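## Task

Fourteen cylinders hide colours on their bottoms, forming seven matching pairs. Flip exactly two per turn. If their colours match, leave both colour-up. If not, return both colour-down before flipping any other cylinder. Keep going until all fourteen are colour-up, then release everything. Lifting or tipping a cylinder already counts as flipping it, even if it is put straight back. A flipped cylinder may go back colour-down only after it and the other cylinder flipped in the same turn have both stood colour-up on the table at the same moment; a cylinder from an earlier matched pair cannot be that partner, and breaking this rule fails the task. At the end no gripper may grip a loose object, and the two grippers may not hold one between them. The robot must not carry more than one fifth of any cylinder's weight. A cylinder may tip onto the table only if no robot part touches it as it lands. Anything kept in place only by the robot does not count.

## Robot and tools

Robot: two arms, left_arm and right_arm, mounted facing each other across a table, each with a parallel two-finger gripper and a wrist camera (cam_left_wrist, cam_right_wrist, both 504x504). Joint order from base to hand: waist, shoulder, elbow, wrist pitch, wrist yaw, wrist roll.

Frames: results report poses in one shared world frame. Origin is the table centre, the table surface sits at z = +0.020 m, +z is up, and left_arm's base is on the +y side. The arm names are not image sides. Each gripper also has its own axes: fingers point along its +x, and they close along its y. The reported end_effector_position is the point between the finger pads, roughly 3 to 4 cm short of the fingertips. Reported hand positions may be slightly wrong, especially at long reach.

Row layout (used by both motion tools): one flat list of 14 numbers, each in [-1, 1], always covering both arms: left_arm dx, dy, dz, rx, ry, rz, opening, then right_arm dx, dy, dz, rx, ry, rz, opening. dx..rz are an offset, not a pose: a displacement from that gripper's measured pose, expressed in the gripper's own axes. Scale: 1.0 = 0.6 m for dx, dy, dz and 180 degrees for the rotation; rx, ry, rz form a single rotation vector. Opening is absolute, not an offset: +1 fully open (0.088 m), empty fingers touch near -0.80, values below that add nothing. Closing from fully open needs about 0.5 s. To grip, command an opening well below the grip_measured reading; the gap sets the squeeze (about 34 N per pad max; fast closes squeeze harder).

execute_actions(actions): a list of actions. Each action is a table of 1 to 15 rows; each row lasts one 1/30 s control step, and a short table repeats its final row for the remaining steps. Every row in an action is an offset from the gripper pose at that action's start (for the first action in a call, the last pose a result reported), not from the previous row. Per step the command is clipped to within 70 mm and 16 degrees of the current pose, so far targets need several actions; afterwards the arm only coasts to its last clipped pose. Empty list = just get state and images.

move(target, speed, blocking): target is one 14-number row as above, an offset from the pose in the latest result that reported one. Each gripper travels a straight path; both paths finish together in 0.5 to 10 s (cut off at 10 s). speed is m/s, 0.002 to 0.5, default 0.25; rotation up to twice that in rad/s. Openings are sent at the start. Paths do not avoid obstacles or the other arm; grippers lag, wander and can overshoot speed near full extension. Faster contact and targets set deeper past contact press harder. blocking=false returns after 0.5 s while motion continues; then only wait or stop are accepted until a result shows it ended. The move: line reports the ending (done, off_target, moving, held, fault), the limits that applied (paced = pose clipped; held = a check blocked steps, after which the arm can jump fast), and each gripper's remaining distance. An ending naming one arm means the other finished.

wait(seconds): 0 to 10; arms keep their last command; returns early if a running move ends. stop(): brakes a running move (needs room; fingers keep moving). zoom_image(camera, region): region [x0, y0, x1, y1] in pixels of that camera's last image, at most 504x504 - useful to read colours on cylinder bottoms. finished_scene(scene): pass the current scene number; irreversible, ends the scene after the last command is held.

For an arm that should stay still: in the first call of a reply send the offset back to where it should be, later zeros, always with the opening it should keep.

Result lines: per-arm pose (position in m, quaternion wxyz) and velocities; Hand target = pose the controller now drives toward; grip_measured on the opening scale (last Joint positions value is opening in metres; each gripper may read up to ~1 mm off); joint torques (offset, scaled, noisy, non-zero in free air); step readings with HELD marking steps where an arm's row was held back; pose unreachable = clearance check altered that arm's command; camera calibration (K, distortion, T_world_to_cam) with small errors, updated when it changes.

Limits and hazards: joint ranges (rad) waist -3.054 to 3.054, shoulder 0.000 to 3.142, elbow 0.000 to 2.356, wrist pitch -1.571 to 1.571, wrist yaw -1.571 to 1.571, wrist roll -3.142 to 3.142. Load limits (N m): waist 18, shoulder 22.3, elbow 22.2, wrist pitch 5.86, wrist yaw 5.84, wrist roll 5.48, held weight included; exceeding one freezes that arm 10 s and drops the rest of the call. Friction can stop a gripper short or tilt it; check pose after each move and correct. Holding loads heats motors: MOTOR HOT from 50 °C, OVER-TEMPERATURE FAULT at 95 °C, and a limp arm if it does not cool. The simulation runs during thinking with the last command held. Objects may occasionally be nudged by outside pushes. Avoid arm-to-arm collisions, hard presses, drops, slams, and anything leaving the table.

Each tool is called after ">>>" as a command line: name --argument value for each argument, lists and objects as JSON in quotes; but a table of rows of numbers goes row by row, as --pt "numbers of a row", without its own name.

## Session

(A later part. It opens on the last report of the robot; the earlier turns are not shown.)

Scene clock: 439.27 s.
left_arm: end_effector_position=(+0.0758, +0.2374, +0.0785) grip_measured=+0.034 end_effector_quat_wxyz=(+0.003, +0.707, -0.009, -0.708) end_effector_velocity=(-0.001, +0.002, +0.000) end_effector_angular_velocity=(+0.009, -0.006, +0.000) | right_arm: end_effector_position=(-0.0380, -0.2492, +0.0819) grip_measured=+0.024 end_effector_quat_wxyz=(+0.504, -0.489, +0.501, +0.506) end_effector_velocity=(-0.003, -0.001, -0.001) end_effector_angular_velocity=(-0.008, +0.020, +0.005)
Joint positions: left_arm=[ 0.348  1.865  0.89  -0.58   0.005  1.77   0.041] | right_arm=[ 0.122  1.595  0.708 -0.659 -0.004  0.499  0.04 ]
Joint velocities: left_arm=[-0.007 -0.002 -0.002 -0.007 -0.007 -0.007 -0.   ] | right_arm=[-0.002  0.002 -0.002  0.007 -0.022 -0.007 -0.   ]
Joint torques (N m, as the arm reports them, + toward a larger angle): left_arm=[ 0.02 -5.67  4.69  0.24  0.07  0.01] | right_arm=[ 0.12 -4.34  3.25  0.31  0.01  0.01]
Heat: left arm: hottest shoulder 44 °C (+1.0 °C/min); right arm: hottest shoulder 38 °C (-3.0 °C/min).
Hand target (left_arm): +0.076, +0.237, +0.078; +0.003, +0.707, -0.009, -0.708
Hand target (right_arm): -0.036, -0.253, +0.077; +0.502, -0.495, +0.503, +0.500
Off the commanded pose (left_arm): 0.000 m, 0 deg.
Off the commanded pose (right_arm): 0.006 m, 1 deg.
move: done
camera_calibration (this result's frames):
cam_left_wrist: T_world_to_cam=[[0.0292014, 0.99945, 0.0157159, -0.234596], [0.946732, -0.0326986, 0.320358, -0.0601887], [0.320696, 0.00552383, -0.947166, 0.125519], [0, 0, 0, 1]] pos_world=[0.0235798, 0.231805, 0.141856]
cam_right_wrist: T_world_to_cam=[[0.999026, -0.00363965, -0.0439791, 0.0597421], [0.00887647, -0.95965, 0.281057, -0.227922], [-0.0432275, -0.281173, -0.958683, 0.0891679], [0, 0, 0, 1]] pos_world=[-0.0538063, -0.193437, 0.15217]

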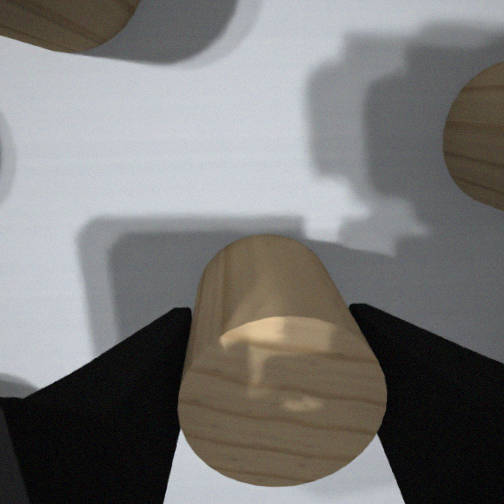

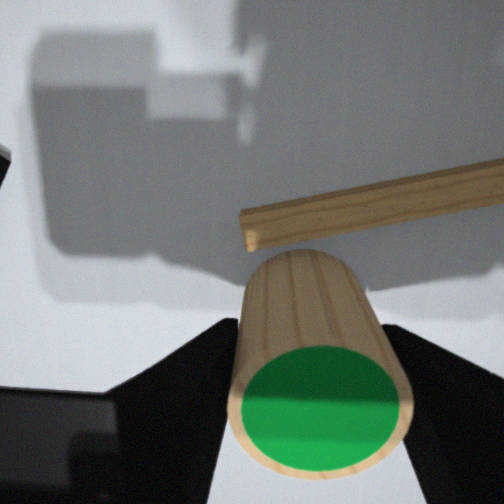

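No contact yet; go lower with tilt correction.

>>> move --target '[-0.14,0,0,0,0,0,-0.4, 0.014,0,-0.008,0,0.008,0,-0.4]' --speed 0.1

Scene clock: 441.90 s.
left_arm: end_effector_position=(+0.0750, +0.2415, +0.1565) grip_measured=+0.033 end_effector_quat_wxyz=(-0.003, +0.705, -0.002, -0.709) end_effector_velocity=(+0.000, +0.001, +0.001) end_effector_angular_velocity=(+0.004, -0.007, +0.005) | right_arm: end_effector_position=(-0.0391, -0.2487, +0.0793) grip_measured=+0.024 end_effector_quat_wxyz=(+0.502, -0.489, +0.503, +0.506) end_effector_velocity=(+0.004, -0.004, -0.000) end_effector_angular_velocity=(-0.016, -0.017, -0.010)
Joint positions: left_arm=[ 0.348  1.693  1.044 -0.924  0.005  1.77   0.041] | right_arm=[ 0.122  1.607  0.707 -0.647 -0.009  0.499  0.04 ]
Joint velocities: left_arm=[-0.002 -0.002  0.002 -0.007 -0.007 -0.007 -0.   ] | right_arm=[-0.002 -0.002 -0.002 -0.022  0.007  0.007  0.   ]
Joint torques (N m, as the arm reports them, + toward a larger angle): left_arm=[-0.01 -6.59  6.8  -0.01  0.04  0.03] | right_arm=[ 0.25 -3.96  2.97  0.66 -0.23  0.03]
Heat: left arm: hottest shoulder 44 °C (+1.0 °C/min); right arm: hottest shoulder 38 °C (-2.0 °C/min).
Hand target (left_arm): +0.075, +0.238, +0.162; +0.003, +0.707, -0.009, -0.708
Hand target (right_arm): -0.038, -0.254, +0.074; +0.497, -0.495, +0.507, +0.500
Off the commanded pose (left_arm): 0.007 m, 1 deg.
Off the commanded pose (right_arm): 0.008 m, 1 deg.
move: done
camera_calibration (this result's frames):
cam_left_wrist: T_world_to_cam=[[0.0292898, 0.998994, 0.0339489, -0.242689], [0.947864, -0.0385407, 0.316335, -0.0823451], [0.317325, 0.0229136, -0.94804, 0.19588], [0, 0, 0, 1]] pos_world=[0.0230026, 0.234783, 0.21999]
cam_right_wrist: T_world_to_cam=[[0.99885, -0.00367361, -0.0477985, 0.0610158], [0.0100753, -0.958704, 0.284227, -0.226687], [-0.0468687, -0.284382, -0.957565, 0.085717], [0, 0, 0, 1]] pos_world=[-0.0546443, -0.192725, 0.149427]

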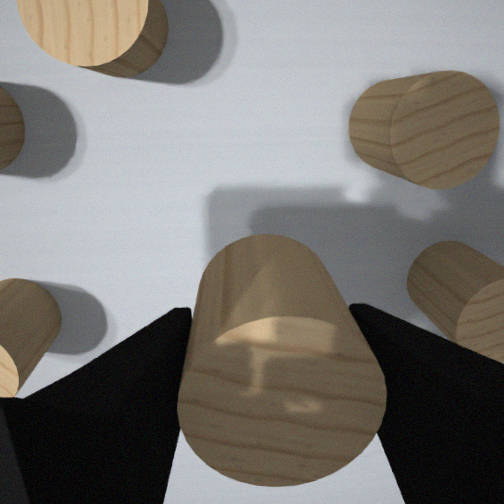

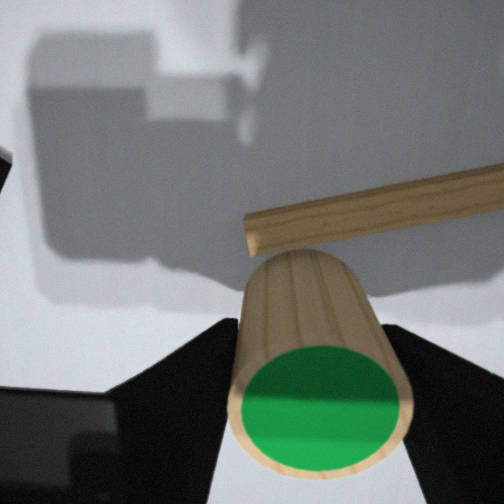

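>>> move --target '[0,0,0,0,0,0,-0.4, 0,0,0,0,0,0,0.6]'

>>> move --target '[0,0,0,0,0,0,-0.4, -0.13,0,0,0,0,0,0.6]'

>>> move --target '[-0.103,0.325,0.198,0,0,0.506,-0.4, -0.095,0.014,0.243,0,-0.495,0,1]' --speed 0.35

Scene clock: 444.33 s.
left_arm: end_effector_position=(+0.0750, +0.2416, +0.1567) grip_measured=+0.033 end_effector_quat_wxyz=(-0.004, +0.705, -0.002, -0.709) end_effector_velocity=(-0.001, +0.005, +0.000) end_effector_angular_velocity=(+0.023, -0.003, +0.020) | right_arm: end_effector_position=(-0.0392, -0.2487, +0.0792) grip_measured=+0.599 end_effector_quat_wxyz=(+0.502, -0.488, +0.503, +0.507) end_effector_velocity=(+0.003, -0.006, -0.000) end_effector_angular_velocity=(-0.022, -0.005, +0.034)
Joint positions: left_arm=[ 0.348  1.693  1.044 -0.925  0.005  1.77   0.041] | right_arm=[ 0.122  1.607  0.707 -0.646 -0.009  0.499  0.068]
Joint velocities: left_arm=[-0.002 -0.002 -0.002 -0.022 -0.007 -0.022 -0.   ] | right_arm=[-0.002 -0.007 -0.007 -0.022 -0.007 -0.037  0.   ]
Joint torques (N m, as the arm reports them, + toward a larger angle): left_arm=[-0.05 -5.43  5.44  0.29  0.07  0.02] | right_arm=[ 0.08 -5.46  4.53  0.09  0.02 -0.01]
Heat: left arm: hottest shoulder 44 °C (+1.0 °C/min); right arm: hottest shoulder 37 °C (-3.0 °C/min).
Hand target (left_arm): +0.075, +0.242, +0.156; -0.003, +0.705, -0.002, -0.709
Hand target (right_arm): -0.039, -0.249, +0.079; +0.502, -0.489, +0.503, +0.507
Off the commanded pose (left_arm): 0.000 m, 0 deg.
Off the commanded pose (right_arm): 0.000 m, 0 deg.
move: done
camera_calibration (this result's frames):
cam_left_wrist: T_world_to_cam=[[0.0292948, 0.998969, 0.0346929, -0.242894], [0.94791, -0.0387776, 0.316168, -0.0823017], [0.317187, 0.0236237, -0.948069, 0.195895], [0, 0, 0, 1]] pos_world=[0.0229947, 0.234824, 0.22017]
cam_right_wrist: T_world_to_cam=[[0.998817, -0.00364073, -0.048495, 0.0611758], [0.0102816, -0.958844, 0.283746, -0.22659], [-0.0475322, -0.283909, -0.957672, 0.085763], [0, 0, 0, 1]] pos_world=[-0.0546972, -0.192692, 0.149394]

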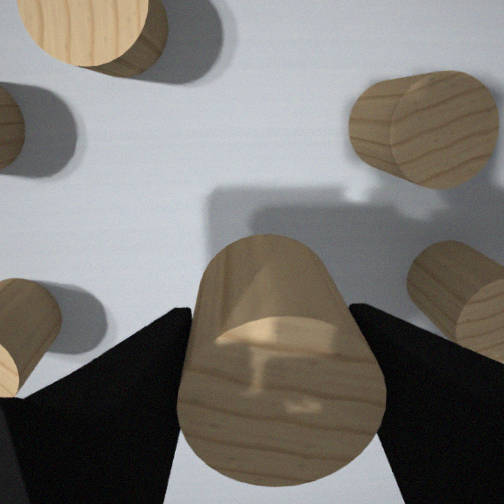

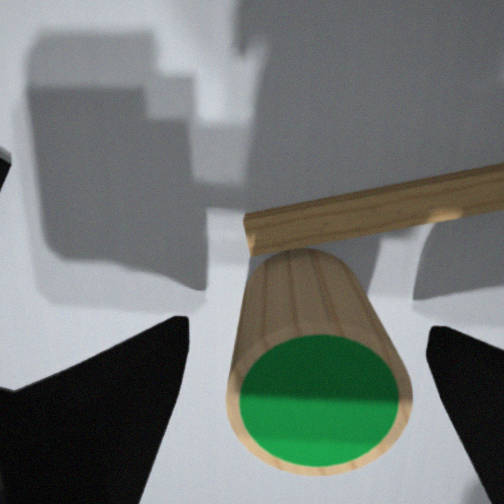

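Scene clock: 445.23 s.
left_arm: end_effector_position=(+0.0750, +0.2416, +0.1567) grip_measured=+0.033 end_effector_quat_wxyz=(-0.004, +0.705, -0.002, -0.709) end_effector_velocity=(+0.002, +0.004, -0.001) end_effector_angular_velocity=(+0.016, -0.019, +0.005) | right_arm: end_effector_position=(-0.0369, -0.2526, +0.1524) grip_measured=+0.600 end_effector_quat_wxyz=(+0.500, -0.494, +0.505, +0.501) end_effector_velocity=(+0.004, -0.004, +0.001) end_effector_angular_velocity=(-0.024, -0.021, +0.005)
Joint positions: left_arm=[ 0.348  1.693  1.044 -0.925  0.005  1.77   0.041] | right_arm=[ 0.121  1.451  0.889 -1.001 -0.009  0.499  0.068]
Joint velocities: left_arm=[-0.002 -0.002 -0.007 -0.007 -0.022 -0.007  0.   ] | right_arm=[-0.002  0.002  0.007 -0.037  0.007 -0.007 -0.   ]
Joint torques (N m, as the arm reports them, + toward a larger angle): left_arm=[-0.05 -5.42  5.48  0.16  0.02 -0.01] | right_arm=[-0.2  -5.89  6.9  -0.06  0.   -0.1 ]
Heat: left arm: hottest shoulder 44 °C (+1.0 °C/min); right arm: hottest shoulder 37 °C (-3.0 °C/min).
Hand target (left_arm): +0.075, +0.242, +0.157; -0.004, +0.705, -0.002, -0.709
Hand target (right_arm): -0.038, -0.250, +0.157; +0.502, -0.488, +0.503, +0.507
Off the commanded pose (left_arm): 0.000 m, 0 deg.
Off the commanded pose (right_arm): 0.005 m, 1 deg.
move: done
camera_calibration (this result's frames):
cam_left_wrist: T_world_to_cam=[[0.0292948, 0.998969, 0.0346929, -0.242894], [0.94791, -0.0387776, 0.316168, -0.0823017], [0.317187, 0.0236237, -0.948069, 0.195895], [0, 0, 0, 1]] pos_world=[0.0229947, 0.234824, 0.22017]
cam_right_wrist: T_world_to_cam=[[0.999158, -0.0050487, -0.0407251, 0.060868], [0.00730887, -0.954643, 0.297665, -0.25237], [-0.0403807, -0.297711, -0.953801, 0.151049], [0, 0, 0, 1]] pos_world=[-0.0528727, -0.195647, 0.221672]

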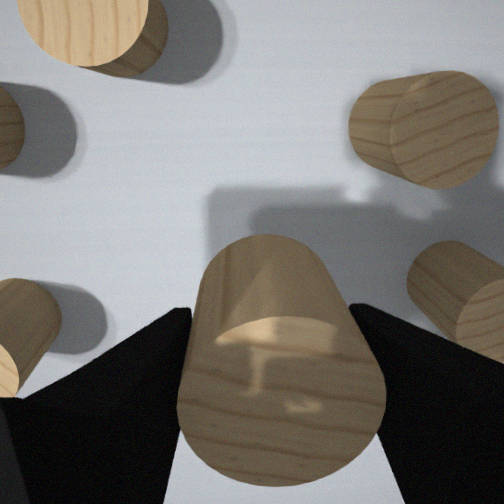

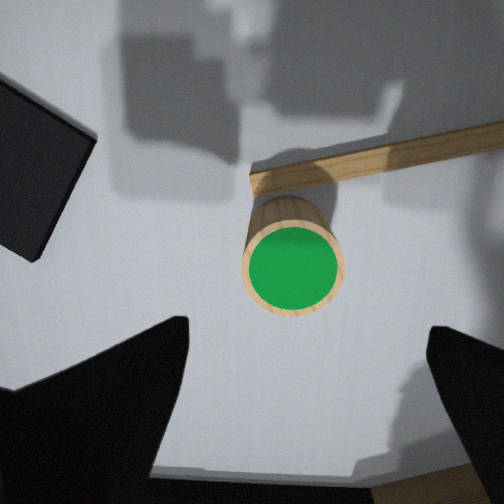

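Scene clock: 448.13 s.
left_arm: end_effector_position=(-0.0449, +0.0505, +0.2173) grip_measured=+0.032 end_effector_quat_wxyz=(+0.498, +0.492, -0.505, -0.505) end_effector_velocity=(-0.002, +0.001, -0.003) end_effector_angular_velocity=(+0.012, -0.010, -0.010) | right_arm: end_effector_position=(-0.0455, -0.1061, +0.2166) grip_measured=+1.000 end_effector_quat_wxyz=(+0.708, +0.014, +0.012, +0.706) end_effector_velocity=(-0.000, +0.000, +0.002) end_effector_angular_velocity=(+0.019, -0.011, +0.005)
Joint positions: left_arm=[-0.041  2.08   0.713  1.374 -0.179  1.566  0.041] | right_arm=[0.17  1.739 0.33  1.412 0.541 0.036 0.088]
Joint velocities: left_arm=[-0.002  0.002 -0.002 -0.007  0.007  0.007  0.   ] | right_arm=[-0.002  0.012 -0.002  0.037 -0.007 -0.022  0.   ]
Joint torques (N m, as the arm reports them, + toward a larger angle): left_arm=[-0.27 -6.21  5.41  2.1  -0.19  0.07] | right_arm=[-0.23 -4.55  2.38  1.84 -0.11 -0.18]
Heat: left arm: hottest shoulder 44 °C (+1.0 °C/min); right arm: hottest shoulder 37 °C (-3.0 °C/min).
Hand target (left_arm): -0.046, +0.049, +0.218; +0.501, +0.491, -0.506, -0.501
Hand target (right_arm): -0.044, -0.108, +0.210; +0.708, +0.003, +0.012, +0.706
Off the commanded pose (left_arm): 0.003 m, 1 deg.
Off the commanded pose (right_arm): 0.007 m, 2 deg.
move: done
camera_calibration (this result's frames):
cam_left_wrist: T_world_to_cam=[[0.0157568, 0.025171, -0.999559, 0.222667], [0.952671, 0.303157, 0.0226518, 0.0514217], [0.303593, -0.952608, -0.0192029, 0.142771], [0, 0, 0, 1]] pos_world=[-0.0958407, 0.114811, 0.224146]
cam_right_wrist: T_world_to_cam=[[0.999151, 0.0261169, -0.0318699, 0.0742684], [-0.0226241, -0.298711, -0.954075, 0.207865], [-0.0344374, 0.953986, -0.297867, 0.246595], [0, 0, 0, 1]] pos_world=[-0.0610105, -0.175096, 0.274138]

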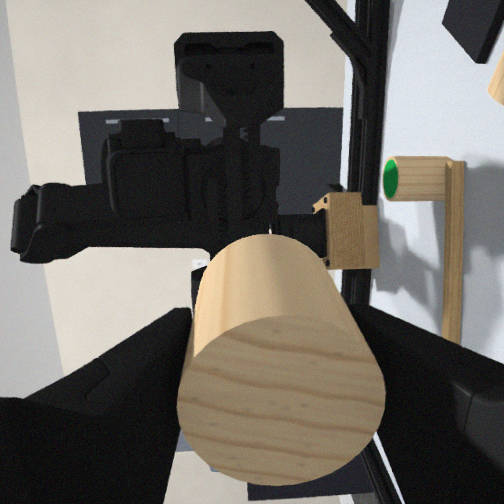

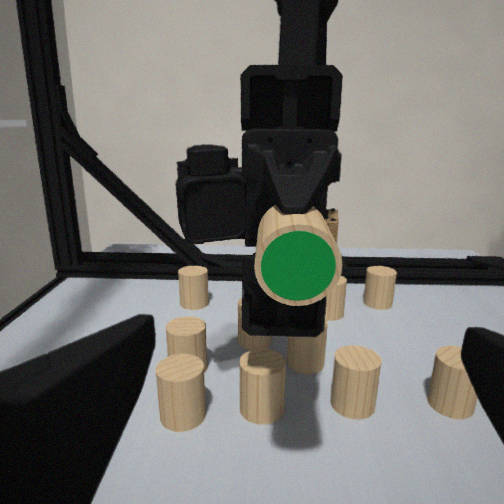

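>>> move --target '[0,0,0,0,0,0,-0.4, 0.174,-0.003,-0.004,-0.009,0,0,1]' --speed 0.15

>>> move --target '[0,0,0,0,0,0,-0.4, 0,0,0,0,0,0,-0.4]'

>>> move --target '[0,0,0,0,0,0,1, 0,0,0,0,0,0,-0.4]'

>>> move --target '[0,0,0,0.004,0.006,0,1, -0.14,0,0,0,0,0,-0.4]'

>>> move --target '[-0.111,-0.095,-0.387,0,0,-0.5,0.55, -0.373,-0.013,-0.088,0,0.505,0,-0.4]' --speed 0.35

Scene clock: 453.30 s.
left_arm: end_effector_position=(-0.0450, +0.0505, +0.2170) grip_measured=+0.033 end_effector_quat_wxyz=(+0.498, +0.492, -0.505, -0.505) end_effector_velocity=(-0.000, -0.000, +0.006) end_effector_angular_velocity=(-0.016, +0.025, +0.005) | right_arm: end_effector_position=(-0.0435, -0.0047, +0.2177) grip_measured=+1.000 end_effector_quat_wxyz=(+0.708, +0.009, +0.003, +0.706) end_effector_velocity=(+0.002, +0.002, -0.000) end_effector_angular_velocity=(-0.002, -0.023, -0.000)
Joint positions: left_arm=[-0.041  2.081  0.714  1.375 -0.179  1.566  0.041] | right_arm=[0.002 1.97  0.704 1.275 0.374 0.013 0.088]
Joint velocities: left_arm=[-0.002 -0.007  0.002  0.007 -0.007 -0.022 -0.   ] | right_arm=[-0.007  0.002  0.007 -0.007 -0.007 -0.022  0.   ]
Joint torques (N m, as the arm reports them, + toward a larger angle): left_arm=[-0.05 -6.98  4.37  1.7  -0.01 -0.06] | right_arm=[-0.23 -6.67  5.27  1.6  -0.1  -0.17]
Heat: left arm: hottest shoulder 44 °C (+1.0 °C/min); right arm: hottest shoulder 37 °C (-3.0 °C/min).
Hand target (left_arm): -0.045, +0.051, +0.217; +0.498, +0.492, -0.505, -0.505
Hand target (right_arm): -0.044, -0.002, +0.214; +0.708, +0.004, +0.002, +0.706
Off the commanded pose (left_arm): 0.000 m, 0 deg.
Off the commanded pose (right_arm): 0.005 m, 1 deg.
move: done
camera_calibration (this result's frames):
cam_left_wrist: T_world_to_cam=[[0.0157542, 0.0251715, -0.999559, 0.222441], [0.952671, 0.303157, 0.0226495, 0.0515793], [0.303593, -0.952608, -0.0192042, 0.142748], [0, 0, 0, 1]] pos_world=[-0.0959798, 0.114747, 0.223916]
cam_right_wrist: T_world_to_cam=[[0.999611, 0.0253866, -0.011537, 0.0651806], [-0.00361726, -0.292185, -0.956355, 0.240611], [-0.0276495, 0.956025, -0.29198, 0.149262], [0, 0, 0, 1]] pos_world=[-0.0601579, -0.0740502, 0.274443]

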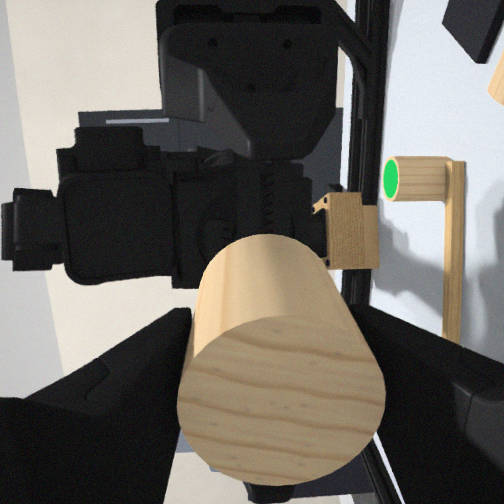

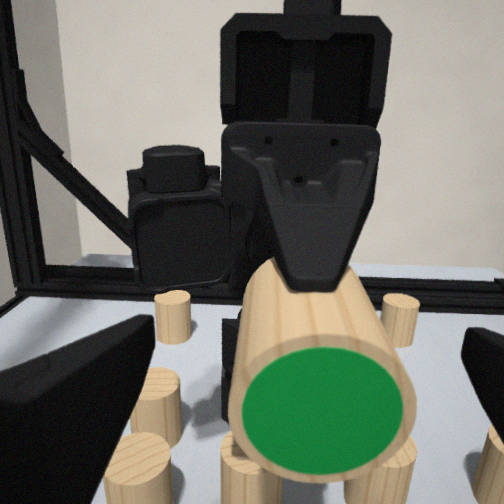

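Scene clock: 453.80 s.
left_arm: end_effector_position=(-0.0450, +0.0505, +0.2170) grip_measured=+0.033 end_effector_quat_wxyz=(+0.498, +0.492, -0.505, -0.505) end_effector_velocity=(+0.000, +0.001, -0.000) end_effector_angular_velocity=(-0.002, +0.008, +0.005) | right_arm: end_effector_position=(-0.0435, -0.0047, +0.2177) grip_measured=+0.024 end_effector_quat_wxyz=(+0.708, +0.009, +0.003, +0.706) end_effector_velocity=(-0.002, -0.001, -0.001) end_effector_angular_velocity=(-0.007, +0.005, +0.010)
Joint positions: left_arm=[-0.041  2.081  0.714  1.375 -0.179  1.566  0.041] | right_arm=[0.002 1.97  0.704 1.275 0.374 0.013 0.04 ]
Joint velocities: left_arm=[-0.002  0.002 -0.002  0.007 -0.007 -0.007 -0.   ] | right_arm=[ 0.002 -0.002 -0.002 -0.007 -0.007  0.007  0.   ]
Joint torques (N m, as the arm reports them, + toward a larger angle): left_arm=[ 0.   -6.87  4.45  1.74 -0.02 -0.03] | right_arm=[ 0.03 -8.18  4.39  1.8   0.    0.  ]
Heat: left arm: hottest shoulder 44 °C (+1.0 °C/min); right arm: hottest shoulder 37 °C (-3.0 °C/min).
Hand target (left_arm): -0.045, +0.050, +0.217; +0.499, +0.492, -0.505, -0.505
Hand target (right_arm): -0.044, -0.005, +0.218; +0.708, +0.009, +0.003, +0.706
Off the commanded pose (left_arm): 0.000 m, 0 deg.
Off the commanded pose (right_arm): 0.000 m, 0 deg.
move: done
camera_calibration (this result's frames):
cam_left_wrist: T_world_to_cam=[[0.0157542, 0.0251715, -0.999559, 0.222441], [0.952671, 0.303157, 0.0226495, 0.0515793], [0.303593, -0.952608, -0.0192042, 0.142748], [0, 0, 0, 1]] pos_world=[-0.0959798, 0.114747, 0.223916]
cam_right_wrist: T_world_to_cam=[[0.999611, 0.0253866, -0.011537, 0.0651806], [-0.00361726, -0.292185, -0.956355, 0.240611], [-0.0276495, 0.956025, -0.29198, 0.149262], [0, 0, 0, 1]] pos_world=[-0.0601579, -0.0740502, 0.274443]

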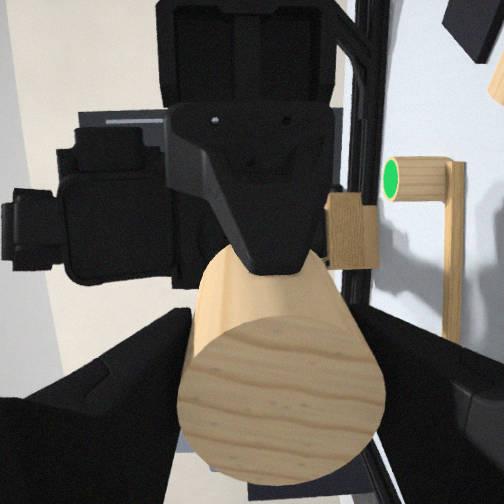

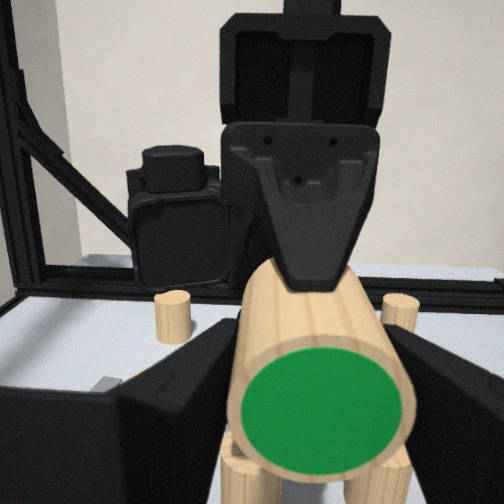

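Scene clock: 454.50 s.
left_arm: end_effector_position=(-0.0450, +0.0505, +0.2170) grip_measured=+1.000 end_effector_quat_wxyz=(+0.498, +0.492, -0.505, -0.505) end_effector_velocity=(+0.000, +0.001, -0.001) end_effector_angular_velocity=(+0.007, -0.009, +0.005) | right_arm: end_effector_position=(-0.0435, -0.0047, +0.2177) grip_measured=+0.024 end_effector_quat_wxyz=(+0.708, +0.009, +0.003, +0.706) end_effector_velocity=(+0.000, -0.000, -0.001) end_effector_angular_velocity=(-0.007, +0.005, +0.005)
Joint positions: left_arm=[-0.041  2.081  0.714  1.375 -0.179  1.566  0.088] | right_arm=[0.002 1.97  0.704 1.275 0.374 0.013 0.04 ]
Joint velocities: left_arm=[-0.002 -0.002 -0.002 -0.007 -0.007  0.007  0.   ] | right_arm=[-0.002 -0.002 -0.002 -0.007 -0.007  0.007 -0.   ]
Joint torques (N m, as the arm reports them, + toward a larger angle): left_arm=[-0.2  -6.8   4.53  1.74 -0.04 -0.06] | right_arm=[ 0.04 -8.15  4.42  1.8   0.01 -0.01]
Heat: left arm: hottest shoulder 44 °C (+1.0 °C/min); right arm: hottest shoulder 37 °C (-3.0 °C/min).
Hand target (left_arm): -0.045, +0.050, +0.217; +0.498, +0.492, -0.505, -0.505
Hand target (right_arm): -0.043, -0.005, +0.218; +0.708, +0.009, +0.003, +0.706
Off the commanded pose (left_arm): 0.000 m, 0 deg.
Off the commanded pose (right_arm): 0.000 m, 0 deg.
move: done
camera_calibration (this result's frames):
cam_left_wrist: T_world_to_cam=[[0.0157542, 0.0251715, -0.999559, 0.222441], [0.952671, 0.303157, 0.0226495, 0.0515793], [0.303593, -0.952608, -0.0192042, 0.142748], [0, 0, 0, 1]] pos_world=[-0.0959798, 0.114747, 0.223916]
cam_right_wrist: T_world_to_cam=[[0.999611, 0.0253866, -0.011537, 0.0651806], [-0.00361726, -0.292185, -0.956355, 0.240611], [-0.0276495, 0.956025, -0.29198, 0.149262], [0, 0, 0, 1]] pos_world=[-0.0601579, -0.0740502, 0.274443]

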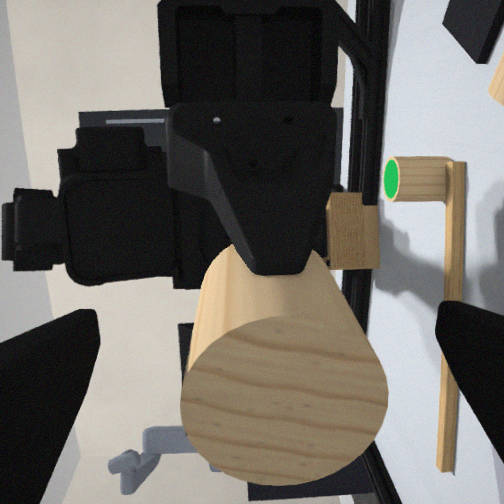

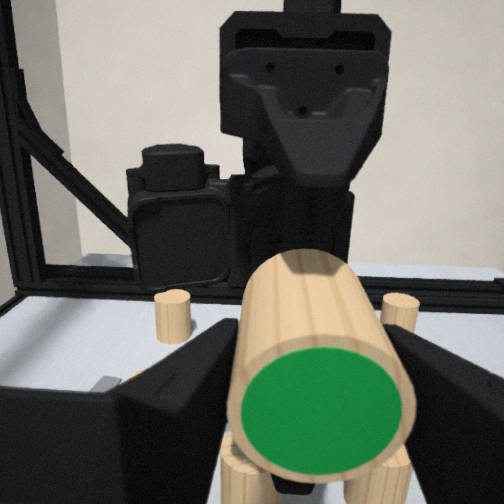

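Scene clock: 455.43 s.
left_arm: end_effector_position=(-0.0447, +0.0509, +0.2170) grip_measured=+1.000 end_effector_quat_wxyz=(+0.500, +0.498, -0.503, -0.499) end_effector_velocity=(+0.000, +0.001, +0.002) end_effector_angular_velocity=(-0.007, +0.009, +0.005) | right_arm: end_effector_position=(-0.0443, -0.0859, +0.2157) grip_measured=+0.024 end_effector_quat_wxyz=(+0.708, +0.008, +0.004, +0.706) end_effector_velocity=(-0.001, -0.002, +0.002) end_effector_angular_velocity=(+0.006, -0.019, +0.010)
Joint positions: left_arm=[-0.047  2.081  0.714  1.375 -0.2    1.575  0.088] | right_arm=[0.124 1.795 0.396 1.404 0.495 0.013 0.04 ]
Joint velocities: left_arm=[-0.002 -0.002 -0.002  0.007 -0.007 -0.007  0.   ] | right_arm=[ 0.002 -0.007 -0.007  0.007 -0.007 -0.022  0.   ]
Joint torques (N m, as the arm reports them, + toward a larger angle): left_arm=[-0.2  -6.82  4.71  1.65 -0.24  0.04] | right_arm=[ 0.39 -7.1   2.5   2.03  0.12 -0.01]
Heat: left arm: hottest shoulder 44 °C (+0.0 °C/min); right arm: hottest shoulder 37 °C (-3.0 °C/min).
Hand target (left_arm): -0.045, +0.050, +0.217; +0.500, +0.500, -0.503, -0.497
Hand target (right_arm): -0.044, -0.089, +0.217; +0.708, +0.009, +0.003, +0.706
Off the commanded pose (left_arm): 0.000 m, 0 deg.
Off the commanded pose (right_arm): 0.003 m, 0 deg.
move: done
camera_calibration (this result's frames):
cam_left_wrist: T_world_to_cam=[[0.0243836, 0.025394, -0.99938, 0.222758], [0.947794, 0.317355, 0.0311889, 0.0483929], [0.317951, -0.947967, -0.01633, 0.142793], [0, 0, 0, 1]] pos_world=[-0.0966992, 0.114349, 0.223443]
cam_right_wrist: T_world_to_cam=[[0.999598, 0.026113, -0.0110129, 0.0679869], [-0.0028051, -0.295523, -0.955331, 0.214458], [-0.0282012, 0.954979, -0.295331, 0.226906], [0, 0, 0, 1]] pos_world=[-0.060959, -0.155088, 0.27264]

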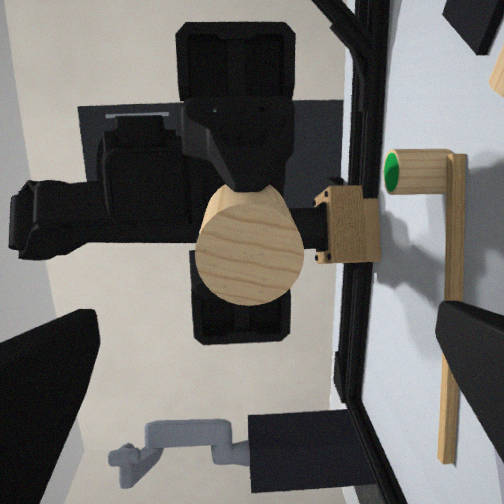

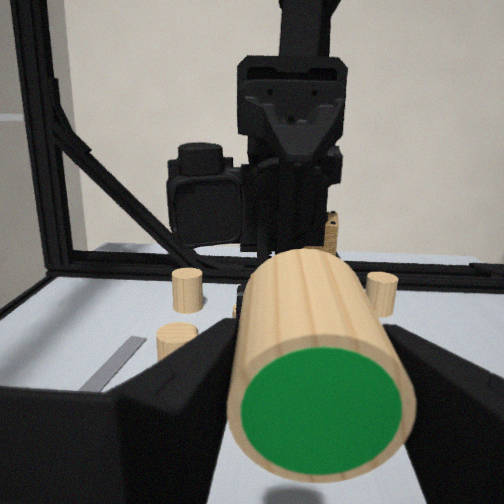

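Scene clock: 458.23 s.
left_arm: end_effector_position=(+0.1860, +0.1169, +0.1619) grip_measured=+0.550 end_effector_quat_wxyz=(+0.008, +0.707, -0.004, -0.707) end_effector_velocity=(+0.002, +0.001, +0.005) end_effector_angular_velocity=(+0.020, -0.016, +0.005) | right_arm: end_effector_position=(-0.0362, -0.3109, +0.1595) grip_measured=+0.024 end_effector_quat_wxyz=(+0.498, -0.500, +0.505, +0.497) end_effector_velocity=(+0.002, -0.006, -0.001) end_effector_angular_velocity=(-0.035, +0.002, -0.000)
Joint positions: left_arm=[ 0.546  2.235  1.832 -1.153  0.006  1.954  0.066] | right_arm=[ 0.27   1.248  0.765 -1.092 -0.009  0.644  0.04 ]
Joint velocities: left_arm=[-0.002  0.007  0.032 -0.037 -0.022 -0.007 -0.   ] | right_arm=[-0.007  0.002 -0.002 -0.022 -0.022 -0.007 -0.   ]
Joint torques (N m, as the arm reports them, + toward a larger angle): left_arm=[ 0.06 -8.02  7.01 -0.03 -0.15  0.08] | right_arm=[-0.16 -3.06  7.01 -0.1  -0.07  0.04]
Heat: left arm: hottest shoulder 44 °C (+0.0 °C/min); right arm: hottest shoulder 37 °C (-3.0 °C/min).
Hand target (left_arm): +0.188, +0.116, +0.160; +0.004, +0.709, -0.002, -0.706
Hand target (right_arm): -0.038, -0.309, +0.161; +0.498, -0.498, +0.507, +0.497
Off the commanded pose (left_arm): 0.003 m, 1 deg.
Off the commanded pose (right_arm): 0.003 m, 1 deg.
move: done
camera_calibration (this result's frames):
cam_left_wrist: T_world_to_cam=[[0.0158368, 0.999736, 0.0166273, -0.116461], [0.94674, -0.020342, 0.321356, -0.196826], [0.321609, 0.0106525, -0.946813, 0.169039], [0, 0, 0, 1]] pos_world=[0.133823, 0.110626, 0.225236]
cam_right_wrist: T_world_to_cam=[[0.999454, -0.000549876, -0.0330341, 0.0603288], [0.00970945, -0.950821, 0.309588, -0.310704], [-0.0315798, -0.30974, -0.950297, 0.136571], [0, 0, 0, 1]] pos_world=[-0.0529662, -0.253089, 0.227966]

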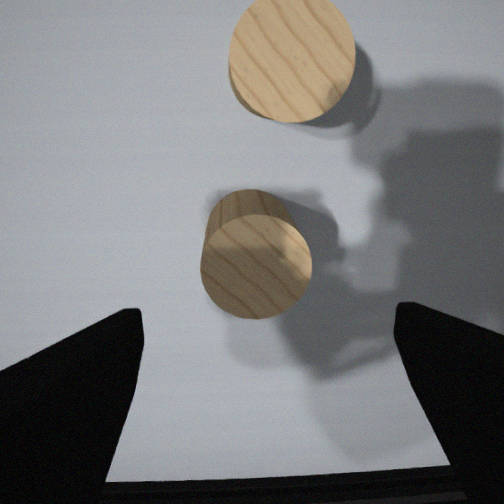

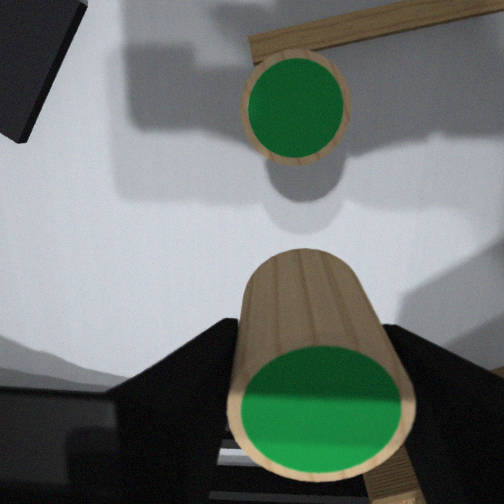

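>>> move --target '[0.141,0,-0.002,0,0,0,0.55, 0.144,0,0.008,0,0,0,-0.4]' --speed 0.08

Scene clock: 463.30 s.
left_arm: end_effector_position=(+0.1872, +0.1141, +0.0819) grip_measured=+0.550 end_effector_quat_wxyz=(+0.011, +0.708, -0.007, -0.706) end_effector_velocity=(-0.002, +0.004, +0.002) end_effector_angular_velocity=(+0.019, -0.000, +0.005) | right_arm: end_effector_position=(-0.0393, -0.3043, +0.0771) grip_measured=+0.024 end_effector_quat_wxyz=(+0.499, -0.494, +0.505, +0.502) end_effector_velocity=(+0.000, -0.003, -0.001) end_effector_angular_velocity=(-0.014, -0.001, -0.005)
Joint positions: left_arm=[ 0.546  2.335  1.671 -0.883  0.006  1.955  0.066] | right_arm=[ 0.262  1.44   0.54  -0.661 -0.01   0.639  0.04 ]
Joint velocities: left_arm=[-0.002 -0.007 -0.002 -0.022 -0.007 -0.007  0.   ] | right_arm=[ 0.002  0.002 -0.002 -0.007 -0.007  0.007 -0.   ]
Joint torques (N m, as the arm reports them, + toward a larger angle): left_arm=[ 0.18 -8.33  5.13  0.43  0.06  0.03] | right_arm=[-0.25 -3.26  3.28  0.39  0.05 -0.19]
Heat: left arm: hottest shoulder 44 °C (+0.0 °C/min); right arm: hottest shoulder 36 °C (-4.1 °C/min).
Hand target (left_arm): +0.187, +0.116, +0.077; +0.008, +0.707, -0.004, -0.707
Hand target (right_arm): -0.036, -0.307, +0.073; +0.498, -0.500, +0.505, +0.497
Off the commanded pose (left_arm): 0.005 m, 1 deg.
Off the commanded pose (right_arm): 0.006 m, 1 deg.
move: done
camera_calibration (this result's frames):
cam_left_wrist: T_world_to_cam=[[0.0161617, 0.999837, 0.00801551, -0.111701], [0.945446, -0.0178903, 0.325289, -0.172698], [0.325379, 0.002321, -0.945581, 0.0931045], [0, 0, 0, 1]] pos_world=[0.134788, 0.108377, 0.14511]
cam_right_wrist: T_world_to_cam=[[0.999069, -0.0038972, -0.0429541, 0.0605203], [0.0090839, -0.954557, 0.297889, -0.279138], [-0.0421631, -0.298002, -0.953634, 0.0636254], [0, 0, 0, 1]] pos_world=[-0.0552457, -0.247257, 0.146427]

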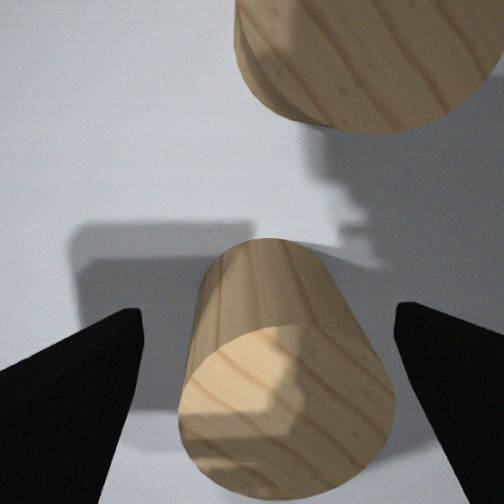

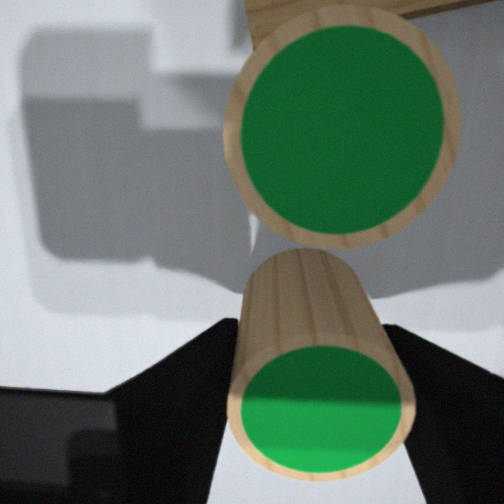

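>>> move --target '[0,0,0,0,0,0,0.55, 0.011,-0.004,-0.004,0,0.004,0,-0.4]' --speed 0.03

>>> move --target '[0,0,0,0,0,0,0.55, 0,0,0,0,0,0,0.6]'

>>> move --target '[0,0,0,0,0,0,-0.4, 0,0,0,0,0,0,0.6]'

>>> move --target '[-0.14,0,0,0,0,0,-0.4, -0.14,0,0,0,0,0,0.6]'

Scene clock: 466.37 s.
left_arm: end_effector_position=(+0.1872, +0.1141, +0.0818) grip_measured=+0.550 end_effector_quat_wxyz=(+0.011, +0.708, -0.007, -0.706) end_effector_velocity=(-0.002, -0.001, +0.001) end_effector_angular_velocity=(+0.005, -0.005, +0.015) | right_arm: end_effector_position=(-0.0393, -0.3037, +0.0764) grip_measured=+0.024 end_effector_quat_wxyz=(+0.499, -0.491, +0.507, +0.503) end_effector_velocity=(+0.002, -0.000, +0.001) end_effector_angular_velocity=(+0.003, -0.007, +0.019)
Joint positions: left_arm=[ 0.546  2.335  1.671 -0.883  0.006  1.955  0.066] | right_arm=[ 0.256  1.441  0.537 -0.653 -0.014  0.637  0.04 ]
Joint velocities: left_arm=[-0.007  0.002  0.007 -0.007 -0.007 -0.022 -0.   ] | right_arm=[-0.002 -0.007 -0.002 -0.007  0.007 -0.022 -0.   ]
Joint torques (N m, as the arm reports them, + toward a larger angle): left_arm=[ 0.02 -9.15  5.39  0.15  0.08  0.  ] | right_arm=[-0.18 -2.47  2.74  1.46 -0.05 -0.18]
Heat: left arm: hottest shoulder 45 °C (+1.0 °C/min); right arm: hottest shoulder 36 °C (-4.1 °C/min).
Hand target (left_arm): +0.187, +0.114, +0.082; +0.010, +0.708, -0.007, -0.706
Hand target (right_arm): -0.037, -0.307, +0.071; +0.496, -0.497, +0.508, +0.499
Off the commanded pose (left_arm): 0.000 m, 0 deg.
Off the commanded pose (right_arm): 0.007 m, 1 deg.
move: done
camera_calibration (this result's frames):
cam_left_wrist: T_world_to_cam=[[0.0161617, 0.999837, 0.00801551, -0.111669], [0.945446, -0.0178903, 0.325289, -0.172659], [0.325379, 0.002321, -0.945581, 0.0929516], [0, 0, 0, 1]] pos_world=[0.1348, 0.108346, 0.144952]
cam_right_wrist: T_world_to_cam=[[0.998781, -0.00687034, -0.048888, 0.059947], [0.00799046, -0.954716, 0.297413, -0.278441], [-0.0487175, -0.297441, -0.953496, 0.0629392], [0, 0, 0, 1]] pos_world=[-0.0545828, -0.246699, 0.145755]

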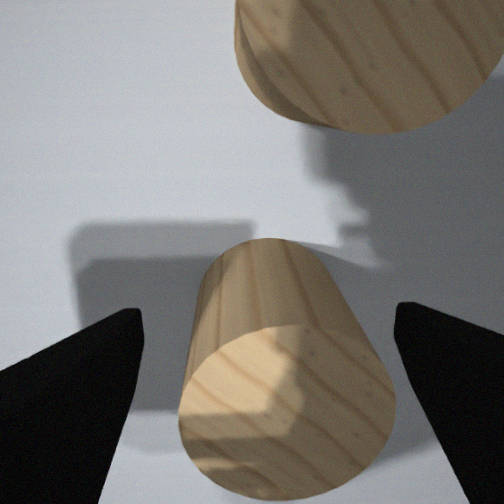

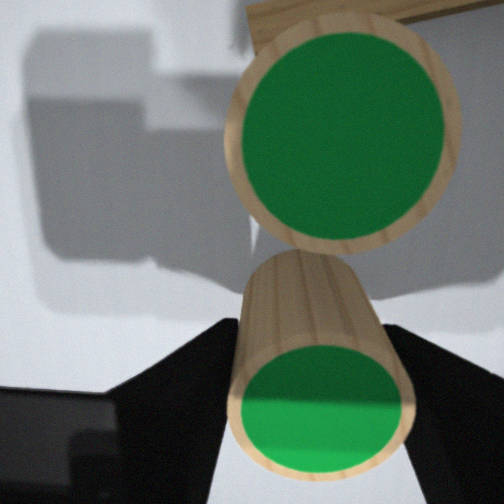

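Scene clock: 467.03 s.
left_arm: end_effector_position=(+0.1872, +0.1142, +0.0817) grip_measured=+0.550 end_effector_quat_wxyz=(+0.010, +0.708, -0.007, -0.706) end_effector_velocity=(-0.001, +0.002, +0.000) end_effector_angular_velocity=(+0.010, -0.004, -0.010) | right_arm: end_effector_position=(-0.0395, -0.3033, +0.0764) grip_measured=+0.598 end_effector_quat_wxyz=(+0.499, -0.490, +0.507, +0.503) end_effector_velocity=(+0.003, -0.005, -0.000) end_effector_angular_velocity=(-0.022, -0.007, +0.020)
Joint positions: left_arm=[ 0.546  2.335  1.671 -0.883  0.006  1.955  0.066] | right_arm=[ 0.256  1.441  0.537 -0.65  -0.014  0.637  0.068]
Joint velocities: left_arm=[-0.002 -0.002 -0.002 -0.007 -0.007  0.007 -0.   ] | right_arm=[-0.002 -0.002 -0.002 -0.022 -0.007 -0.022  0.001]
Joint torques (N m, as the arm reports them, + toward a larger angle): left_arm=[ 0.04 -9.1   5.47  0.21  0.06  0.  ] | right_arm=[ 0.05 -4.14  4.5  -0.01  0.03 -0.01]
Heat: left arm: hottest shoulder 45 °C (+1.0 °C/min); right arm: hottest shoulder 36 °C (-4.0 °C/min).
Hand target (left_arm): +0.187, +0.114, +0.082; +0.010, +0.708, -0.007, -0.706
Hand target (right_arm): -0.039, -0.304, +0.076; +0.499, -0.491, +0.507, +0.503
Off the commanded pose (left_arm): 0.000 m, 0 deg.
Off the commanded pose (right_arm): 0.000 m, 0 deg.
move: done
camera_calibration (this result's frames):
cam_left_wrist: T_world_to_cam=[[0.0161629, 0.999834, 0.00836602, -0.11181], [0.945493, -0.0180051, 0.325145, -0.172568], [0.325242, 0.00265472, -0.945627, 0.092873], [0, 0, 0, 1]] pos_world=[0.134763, 0.108438, 0.144868]
cam_right_wrist: T_world_to_cam=[[0.998714, -0.00677832, -0.0502377, 0.0603702], [0.00838739, -0.955266, 0.295629, -0.278069], [-0.0499942, -0.29567, -0.953981, 0.0635762], [0, 0, 0, 1]] pos_world=[-0.0547819, -0.246423, 0.145889]

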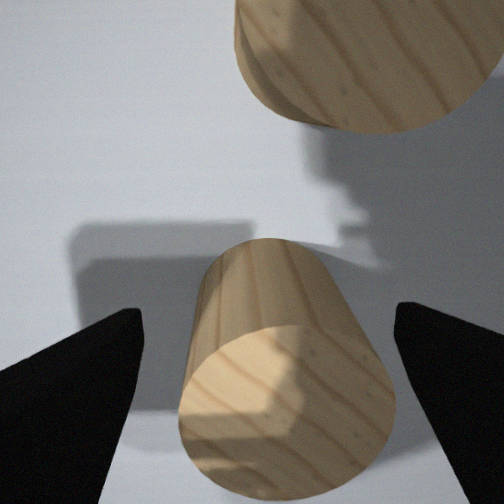

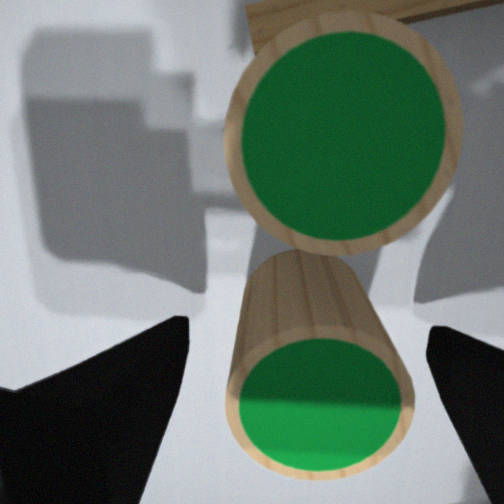

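Scene clock: 467.53 s.
left_arm: end_effector_position=(+0.1872, +0.1144, +0.0817) grip_measured=+0.034 end_effector_quat_wxyz=(+0.010, +0.708, -0.006, -0.706) end_effector_velocity=(-0.001, +0.002, +0.000) end_effector_angular_velocity=(+0.010, -0.004, +0.005) | right_arm: end_effector_position=(-0.0395, -0.3033, +0.0764) grip_measured=+0.600 end_effector_quat_wxyz=(+0.499, -0.490, +0.507, +0.503) end_effector_velocity=(-0.001, -0.003, -0.000) end_effector_angular_velocity=(-0.019, +0.014, -0.009)
Joint positions: left_arm=[ 0.546  2.335  1.671 -0.883  0.005  1.955  0.041] | right_arm=[ 0.256  1.441  0.537 -0.65  -0.014  0.637  0.068]
Joint velocities: left_arm=[-0.002 -0.002 -0.002 -0.007 -0.007 -0.007 -0.   ] | right_arm=[-0.002 -0.002 -0.002 -0.007 -0.022  0.007 -0.   ]
Joint torques (N m, as the arm reports them, + toward a larger angle): left_arm=[-0.07 -9.15  5.46  0.24  0.05 -0.01] | right_arm=[ 0.06 -4.13  4.49  0.16  0.02 -0.01]
Heat: left arm: hottest shoulder 45 °C (+1.0 °C/min); right arm: hottest shoulder 36 °C (-4.0 °C/min).
Hand target (left_arm): +0.187, +0.114, +0.082; +0.010, +0.708, -0.007, -0.706
Hand target (right_arm): -0.040, -0.303, +0.076; +0.499, -0.490, +0.507, +0.503
Off the commanded pose (left_arm): 0.000 m, 0 deg.
Off the commanded pose (right_arm): 0.000 m, 0 deg.
move: done
camera_calibration (this result's frames):
cam_left_wrist: T_world_to_cam=[[0.0161535, 0.999827, 0.00921752, -0.112052], [0.945472, -0.0182733, 0.32519, -0.172523], [0.325302, 0.00346196, -0.945604, 0.0927665], [0, 0, 0, 1]] pos_world=[0.134749, 0.108559, 0.144856]
cam_right_wrist: T_world_to_cam=[[0.998714, -0.00677832, -0.0502377, 0.0603702], [0.00838739, -0.955266, 0.295629, -0.278069], [-0.0499942, -0.29567, -0.953981, 0.0635762], [0, 0, 0, 1]] pos_world=[-0.0547819, -0.246423, 0.145889]

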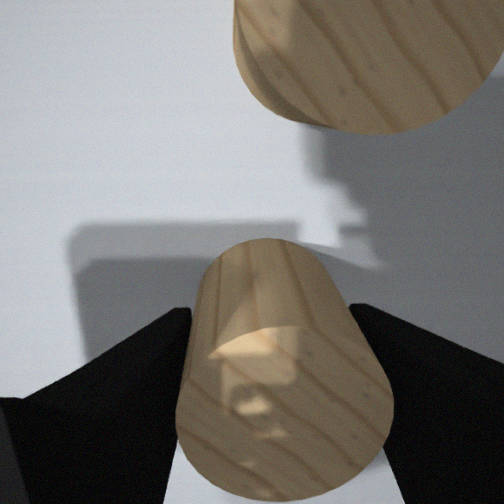

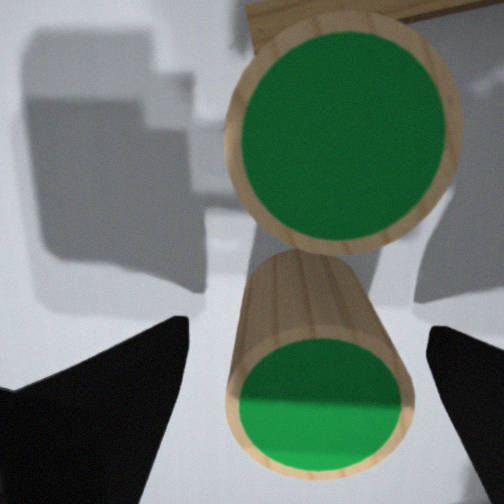

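Scene clock: 468.47 s.
left_arm: end_effector_position=(+0.1857, +0.1179, +0.1600) grip_measured=+0.034 end_effector_quat_wxyz=(+0.006, +0.707, -0.002, -0.708) end_effector_velocity=(-0.001, +0.008, +0.002) end_effector_angular_velocity=(+0.038, -0.008, +0.005) | right_arm: end_effector_position=(-0.0368, -0.3059, +0.1561) grip_measured=+0.600 end_effector_quat_wxyz=(+0.499, -0.495, +0.509, +0.497) end_effector_velocity=(+0.003, -0.001, +0.004) end_effector_angular_velocity=(+0.002, -0.007, +0.005)
Joint positions: left_arm=[ 0.546  2.237  1.827 -1.152  0.005  1.955  0.041] | right_arm=[ 0.253  1.265  0.761 -1.066 -0.014  0.636  0.068]
Joint velocities: left_arm=[-0.002 -0.002  0.002 -0.037 -0.022 -0.007 -0.   ] | right_arm=[-0.002 -0.012  0.007 -0.022  0.007 -0.007 -0.   ]
Joint torques (N m, as the arm reports them, + toward a larger angle): left_arm=[-0.02 -9.76  7.05 -0.03  0.07  0.01] | right_arm=[-0.15 -4.56  7.    0.01  0.01 -0.2 ]
Heat: left arm: hottest shoulder 45 °C (+1.0 °C/min); right arm: hottest shoulder 36 °C (-3.0 °C/min).
Hand target (left_arm): +0.187, +0.116, +0.166; +0.010, +0.708, -0.006, -0.706
Hand target (right_arm): -0.038, -0.303, +0.160; +0.499, -0.490, +0.507, +0.504
Off the commanded pose (left_arm): 0.006 m, 1 deg.
Off the commanded pose (right_arm): 0.005 m, 1 deg.
move: done
camera_calibration (this result's frames):
cam_left_wrist: T_world_to_cam=[[0.0162345, 0.99963, 0.0218346, -0.118324], [0.947154, -0.0223718, 0.319997, -0.19553], [0.320367, 0.0154858, -0.947167, 0.167003], [0, 0, 0, 1]] pos_world=[0.133616, 0.111319, 0.223332]
cam_right_wrist: T_world_to_cam=[[0.999091, -0.0107745, -0.0412385, 0.0589767], [0.00243011, -0.951549, 0.307488, -0.305136], [-0.0425535, -0.307309, -0.950658, 0.135232], [0, 0, 0, 1]] pos_world=[-0.052427, -0.248158, 0.224818]

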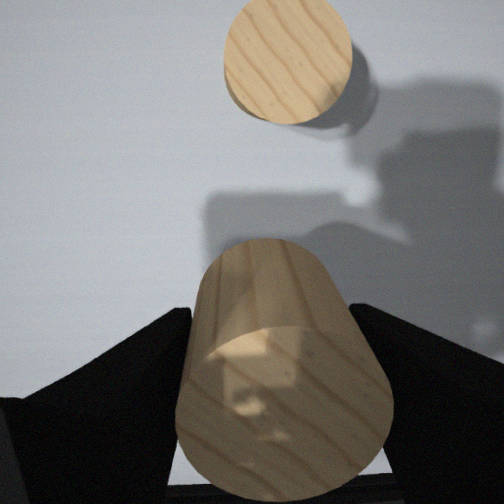

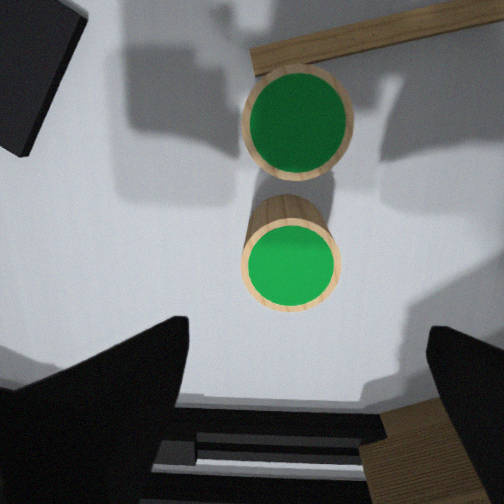

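>>> move --target '[-0.095,0.117,0.385,0,0,0.502,-0.4, -0.093,0.016,0.33,0,-0.498,0,1]' --speed 0.35

Scene clock: 472.63 s.
left_arm: end_effector_position=(-0.0445, +0.0507, +0.2170) grip_measured=+0.033 end_effector_quat_wxyz=(+0.501, +0.496, -0.502, -0.501) end_effector_velocity=(+0.002, +0.001, -0.005) end_effector_angular_velocity=(+0.007, +0.006, +0.019) | right_arm: end_effector_position=(-0.0453, -0.1068, +0.2170) grip_measured=+1.000 end_effector_quat_wxyz=(+0.710, +0.013, +0.013, +0.704) end_effector_velocity=(-0.002, +0.000, +0.001) end_effector_angular_velocity=(+0.014, -0.013, +0.020)
Joint positions: left_arm=[-0.046  2.081  0.714  1.374 -0.197  1.567  0.041] | right_arm=[0.174 1.734 0.329 1.404 0.551 0.037 0.088]
Joint velocities: left_arm=[-0.002  0.012 -0.002  0.007 -0.022 -0.007 -0.   ] | right_arm=[-0.002  0.017 -0.002  0.037 -0.022 -0.022  0.   ]
Joint torques (N m, as the arm reports them, + toward a larger angle): left_arm=[-0.23 -6.26  5.44  2.12 -0.22  0.06] | right_arm=[-0.22 -4.64  2.44  1.86 -0.09 -0.19]
Heat: left arm: hottest shoulder 46 °C (+2.0 °C/min); right arm: hottest shoulder 36 °C (-3.0 °C/min).
Hand target (left_arm): -0.045, +0.049, +0.218; +0.504, +0.495, -0.503, -0.497
Hand target (right_arm): -0.044, -0.108, +0.211; +0.710, +0.002, +0.012, +0.704
Off the commanded pose (left_arm): 0.004 m, 1 deg.
Off the commanded pose (right_arm): 0.007 m, 2 deg.
move: done
camera_calibration (this result's frames):
cam_left_wrist: T_world_to_cam=[[0.016896, 0.0257685, -0.999525, 0.222396], [0.948501, 0.315849, 0.0241764, 0.0498561], [0.316322, -0.948459, -0.0191049, 0.143096], [0, 0, 0, 1]] pos_world=[-0.0963107, 0.114243, 0.223819]
cam_right_wrist: T_world_to_cam=[[0.99929, 0.0203479, -0.0316983, 0.073416], [-0.0241371, -0.300138, -0.95359, 0.207728], [-0.0289174, 0.953679, -0.299434, 0.247922], [0, 0, 0, 1]] pos_world=[-0.0611807, -0.175585, 0.274651]

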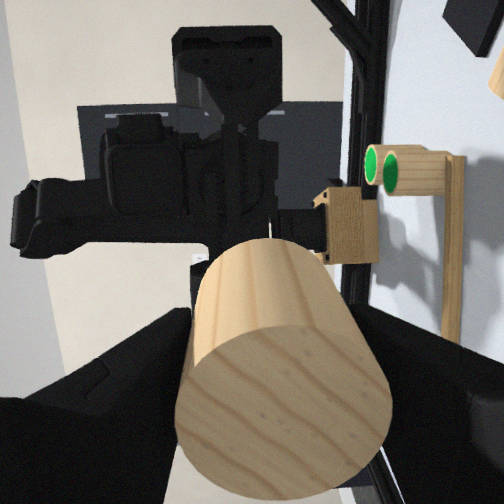

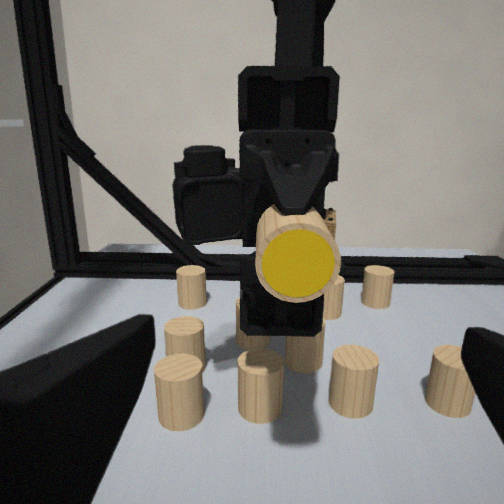

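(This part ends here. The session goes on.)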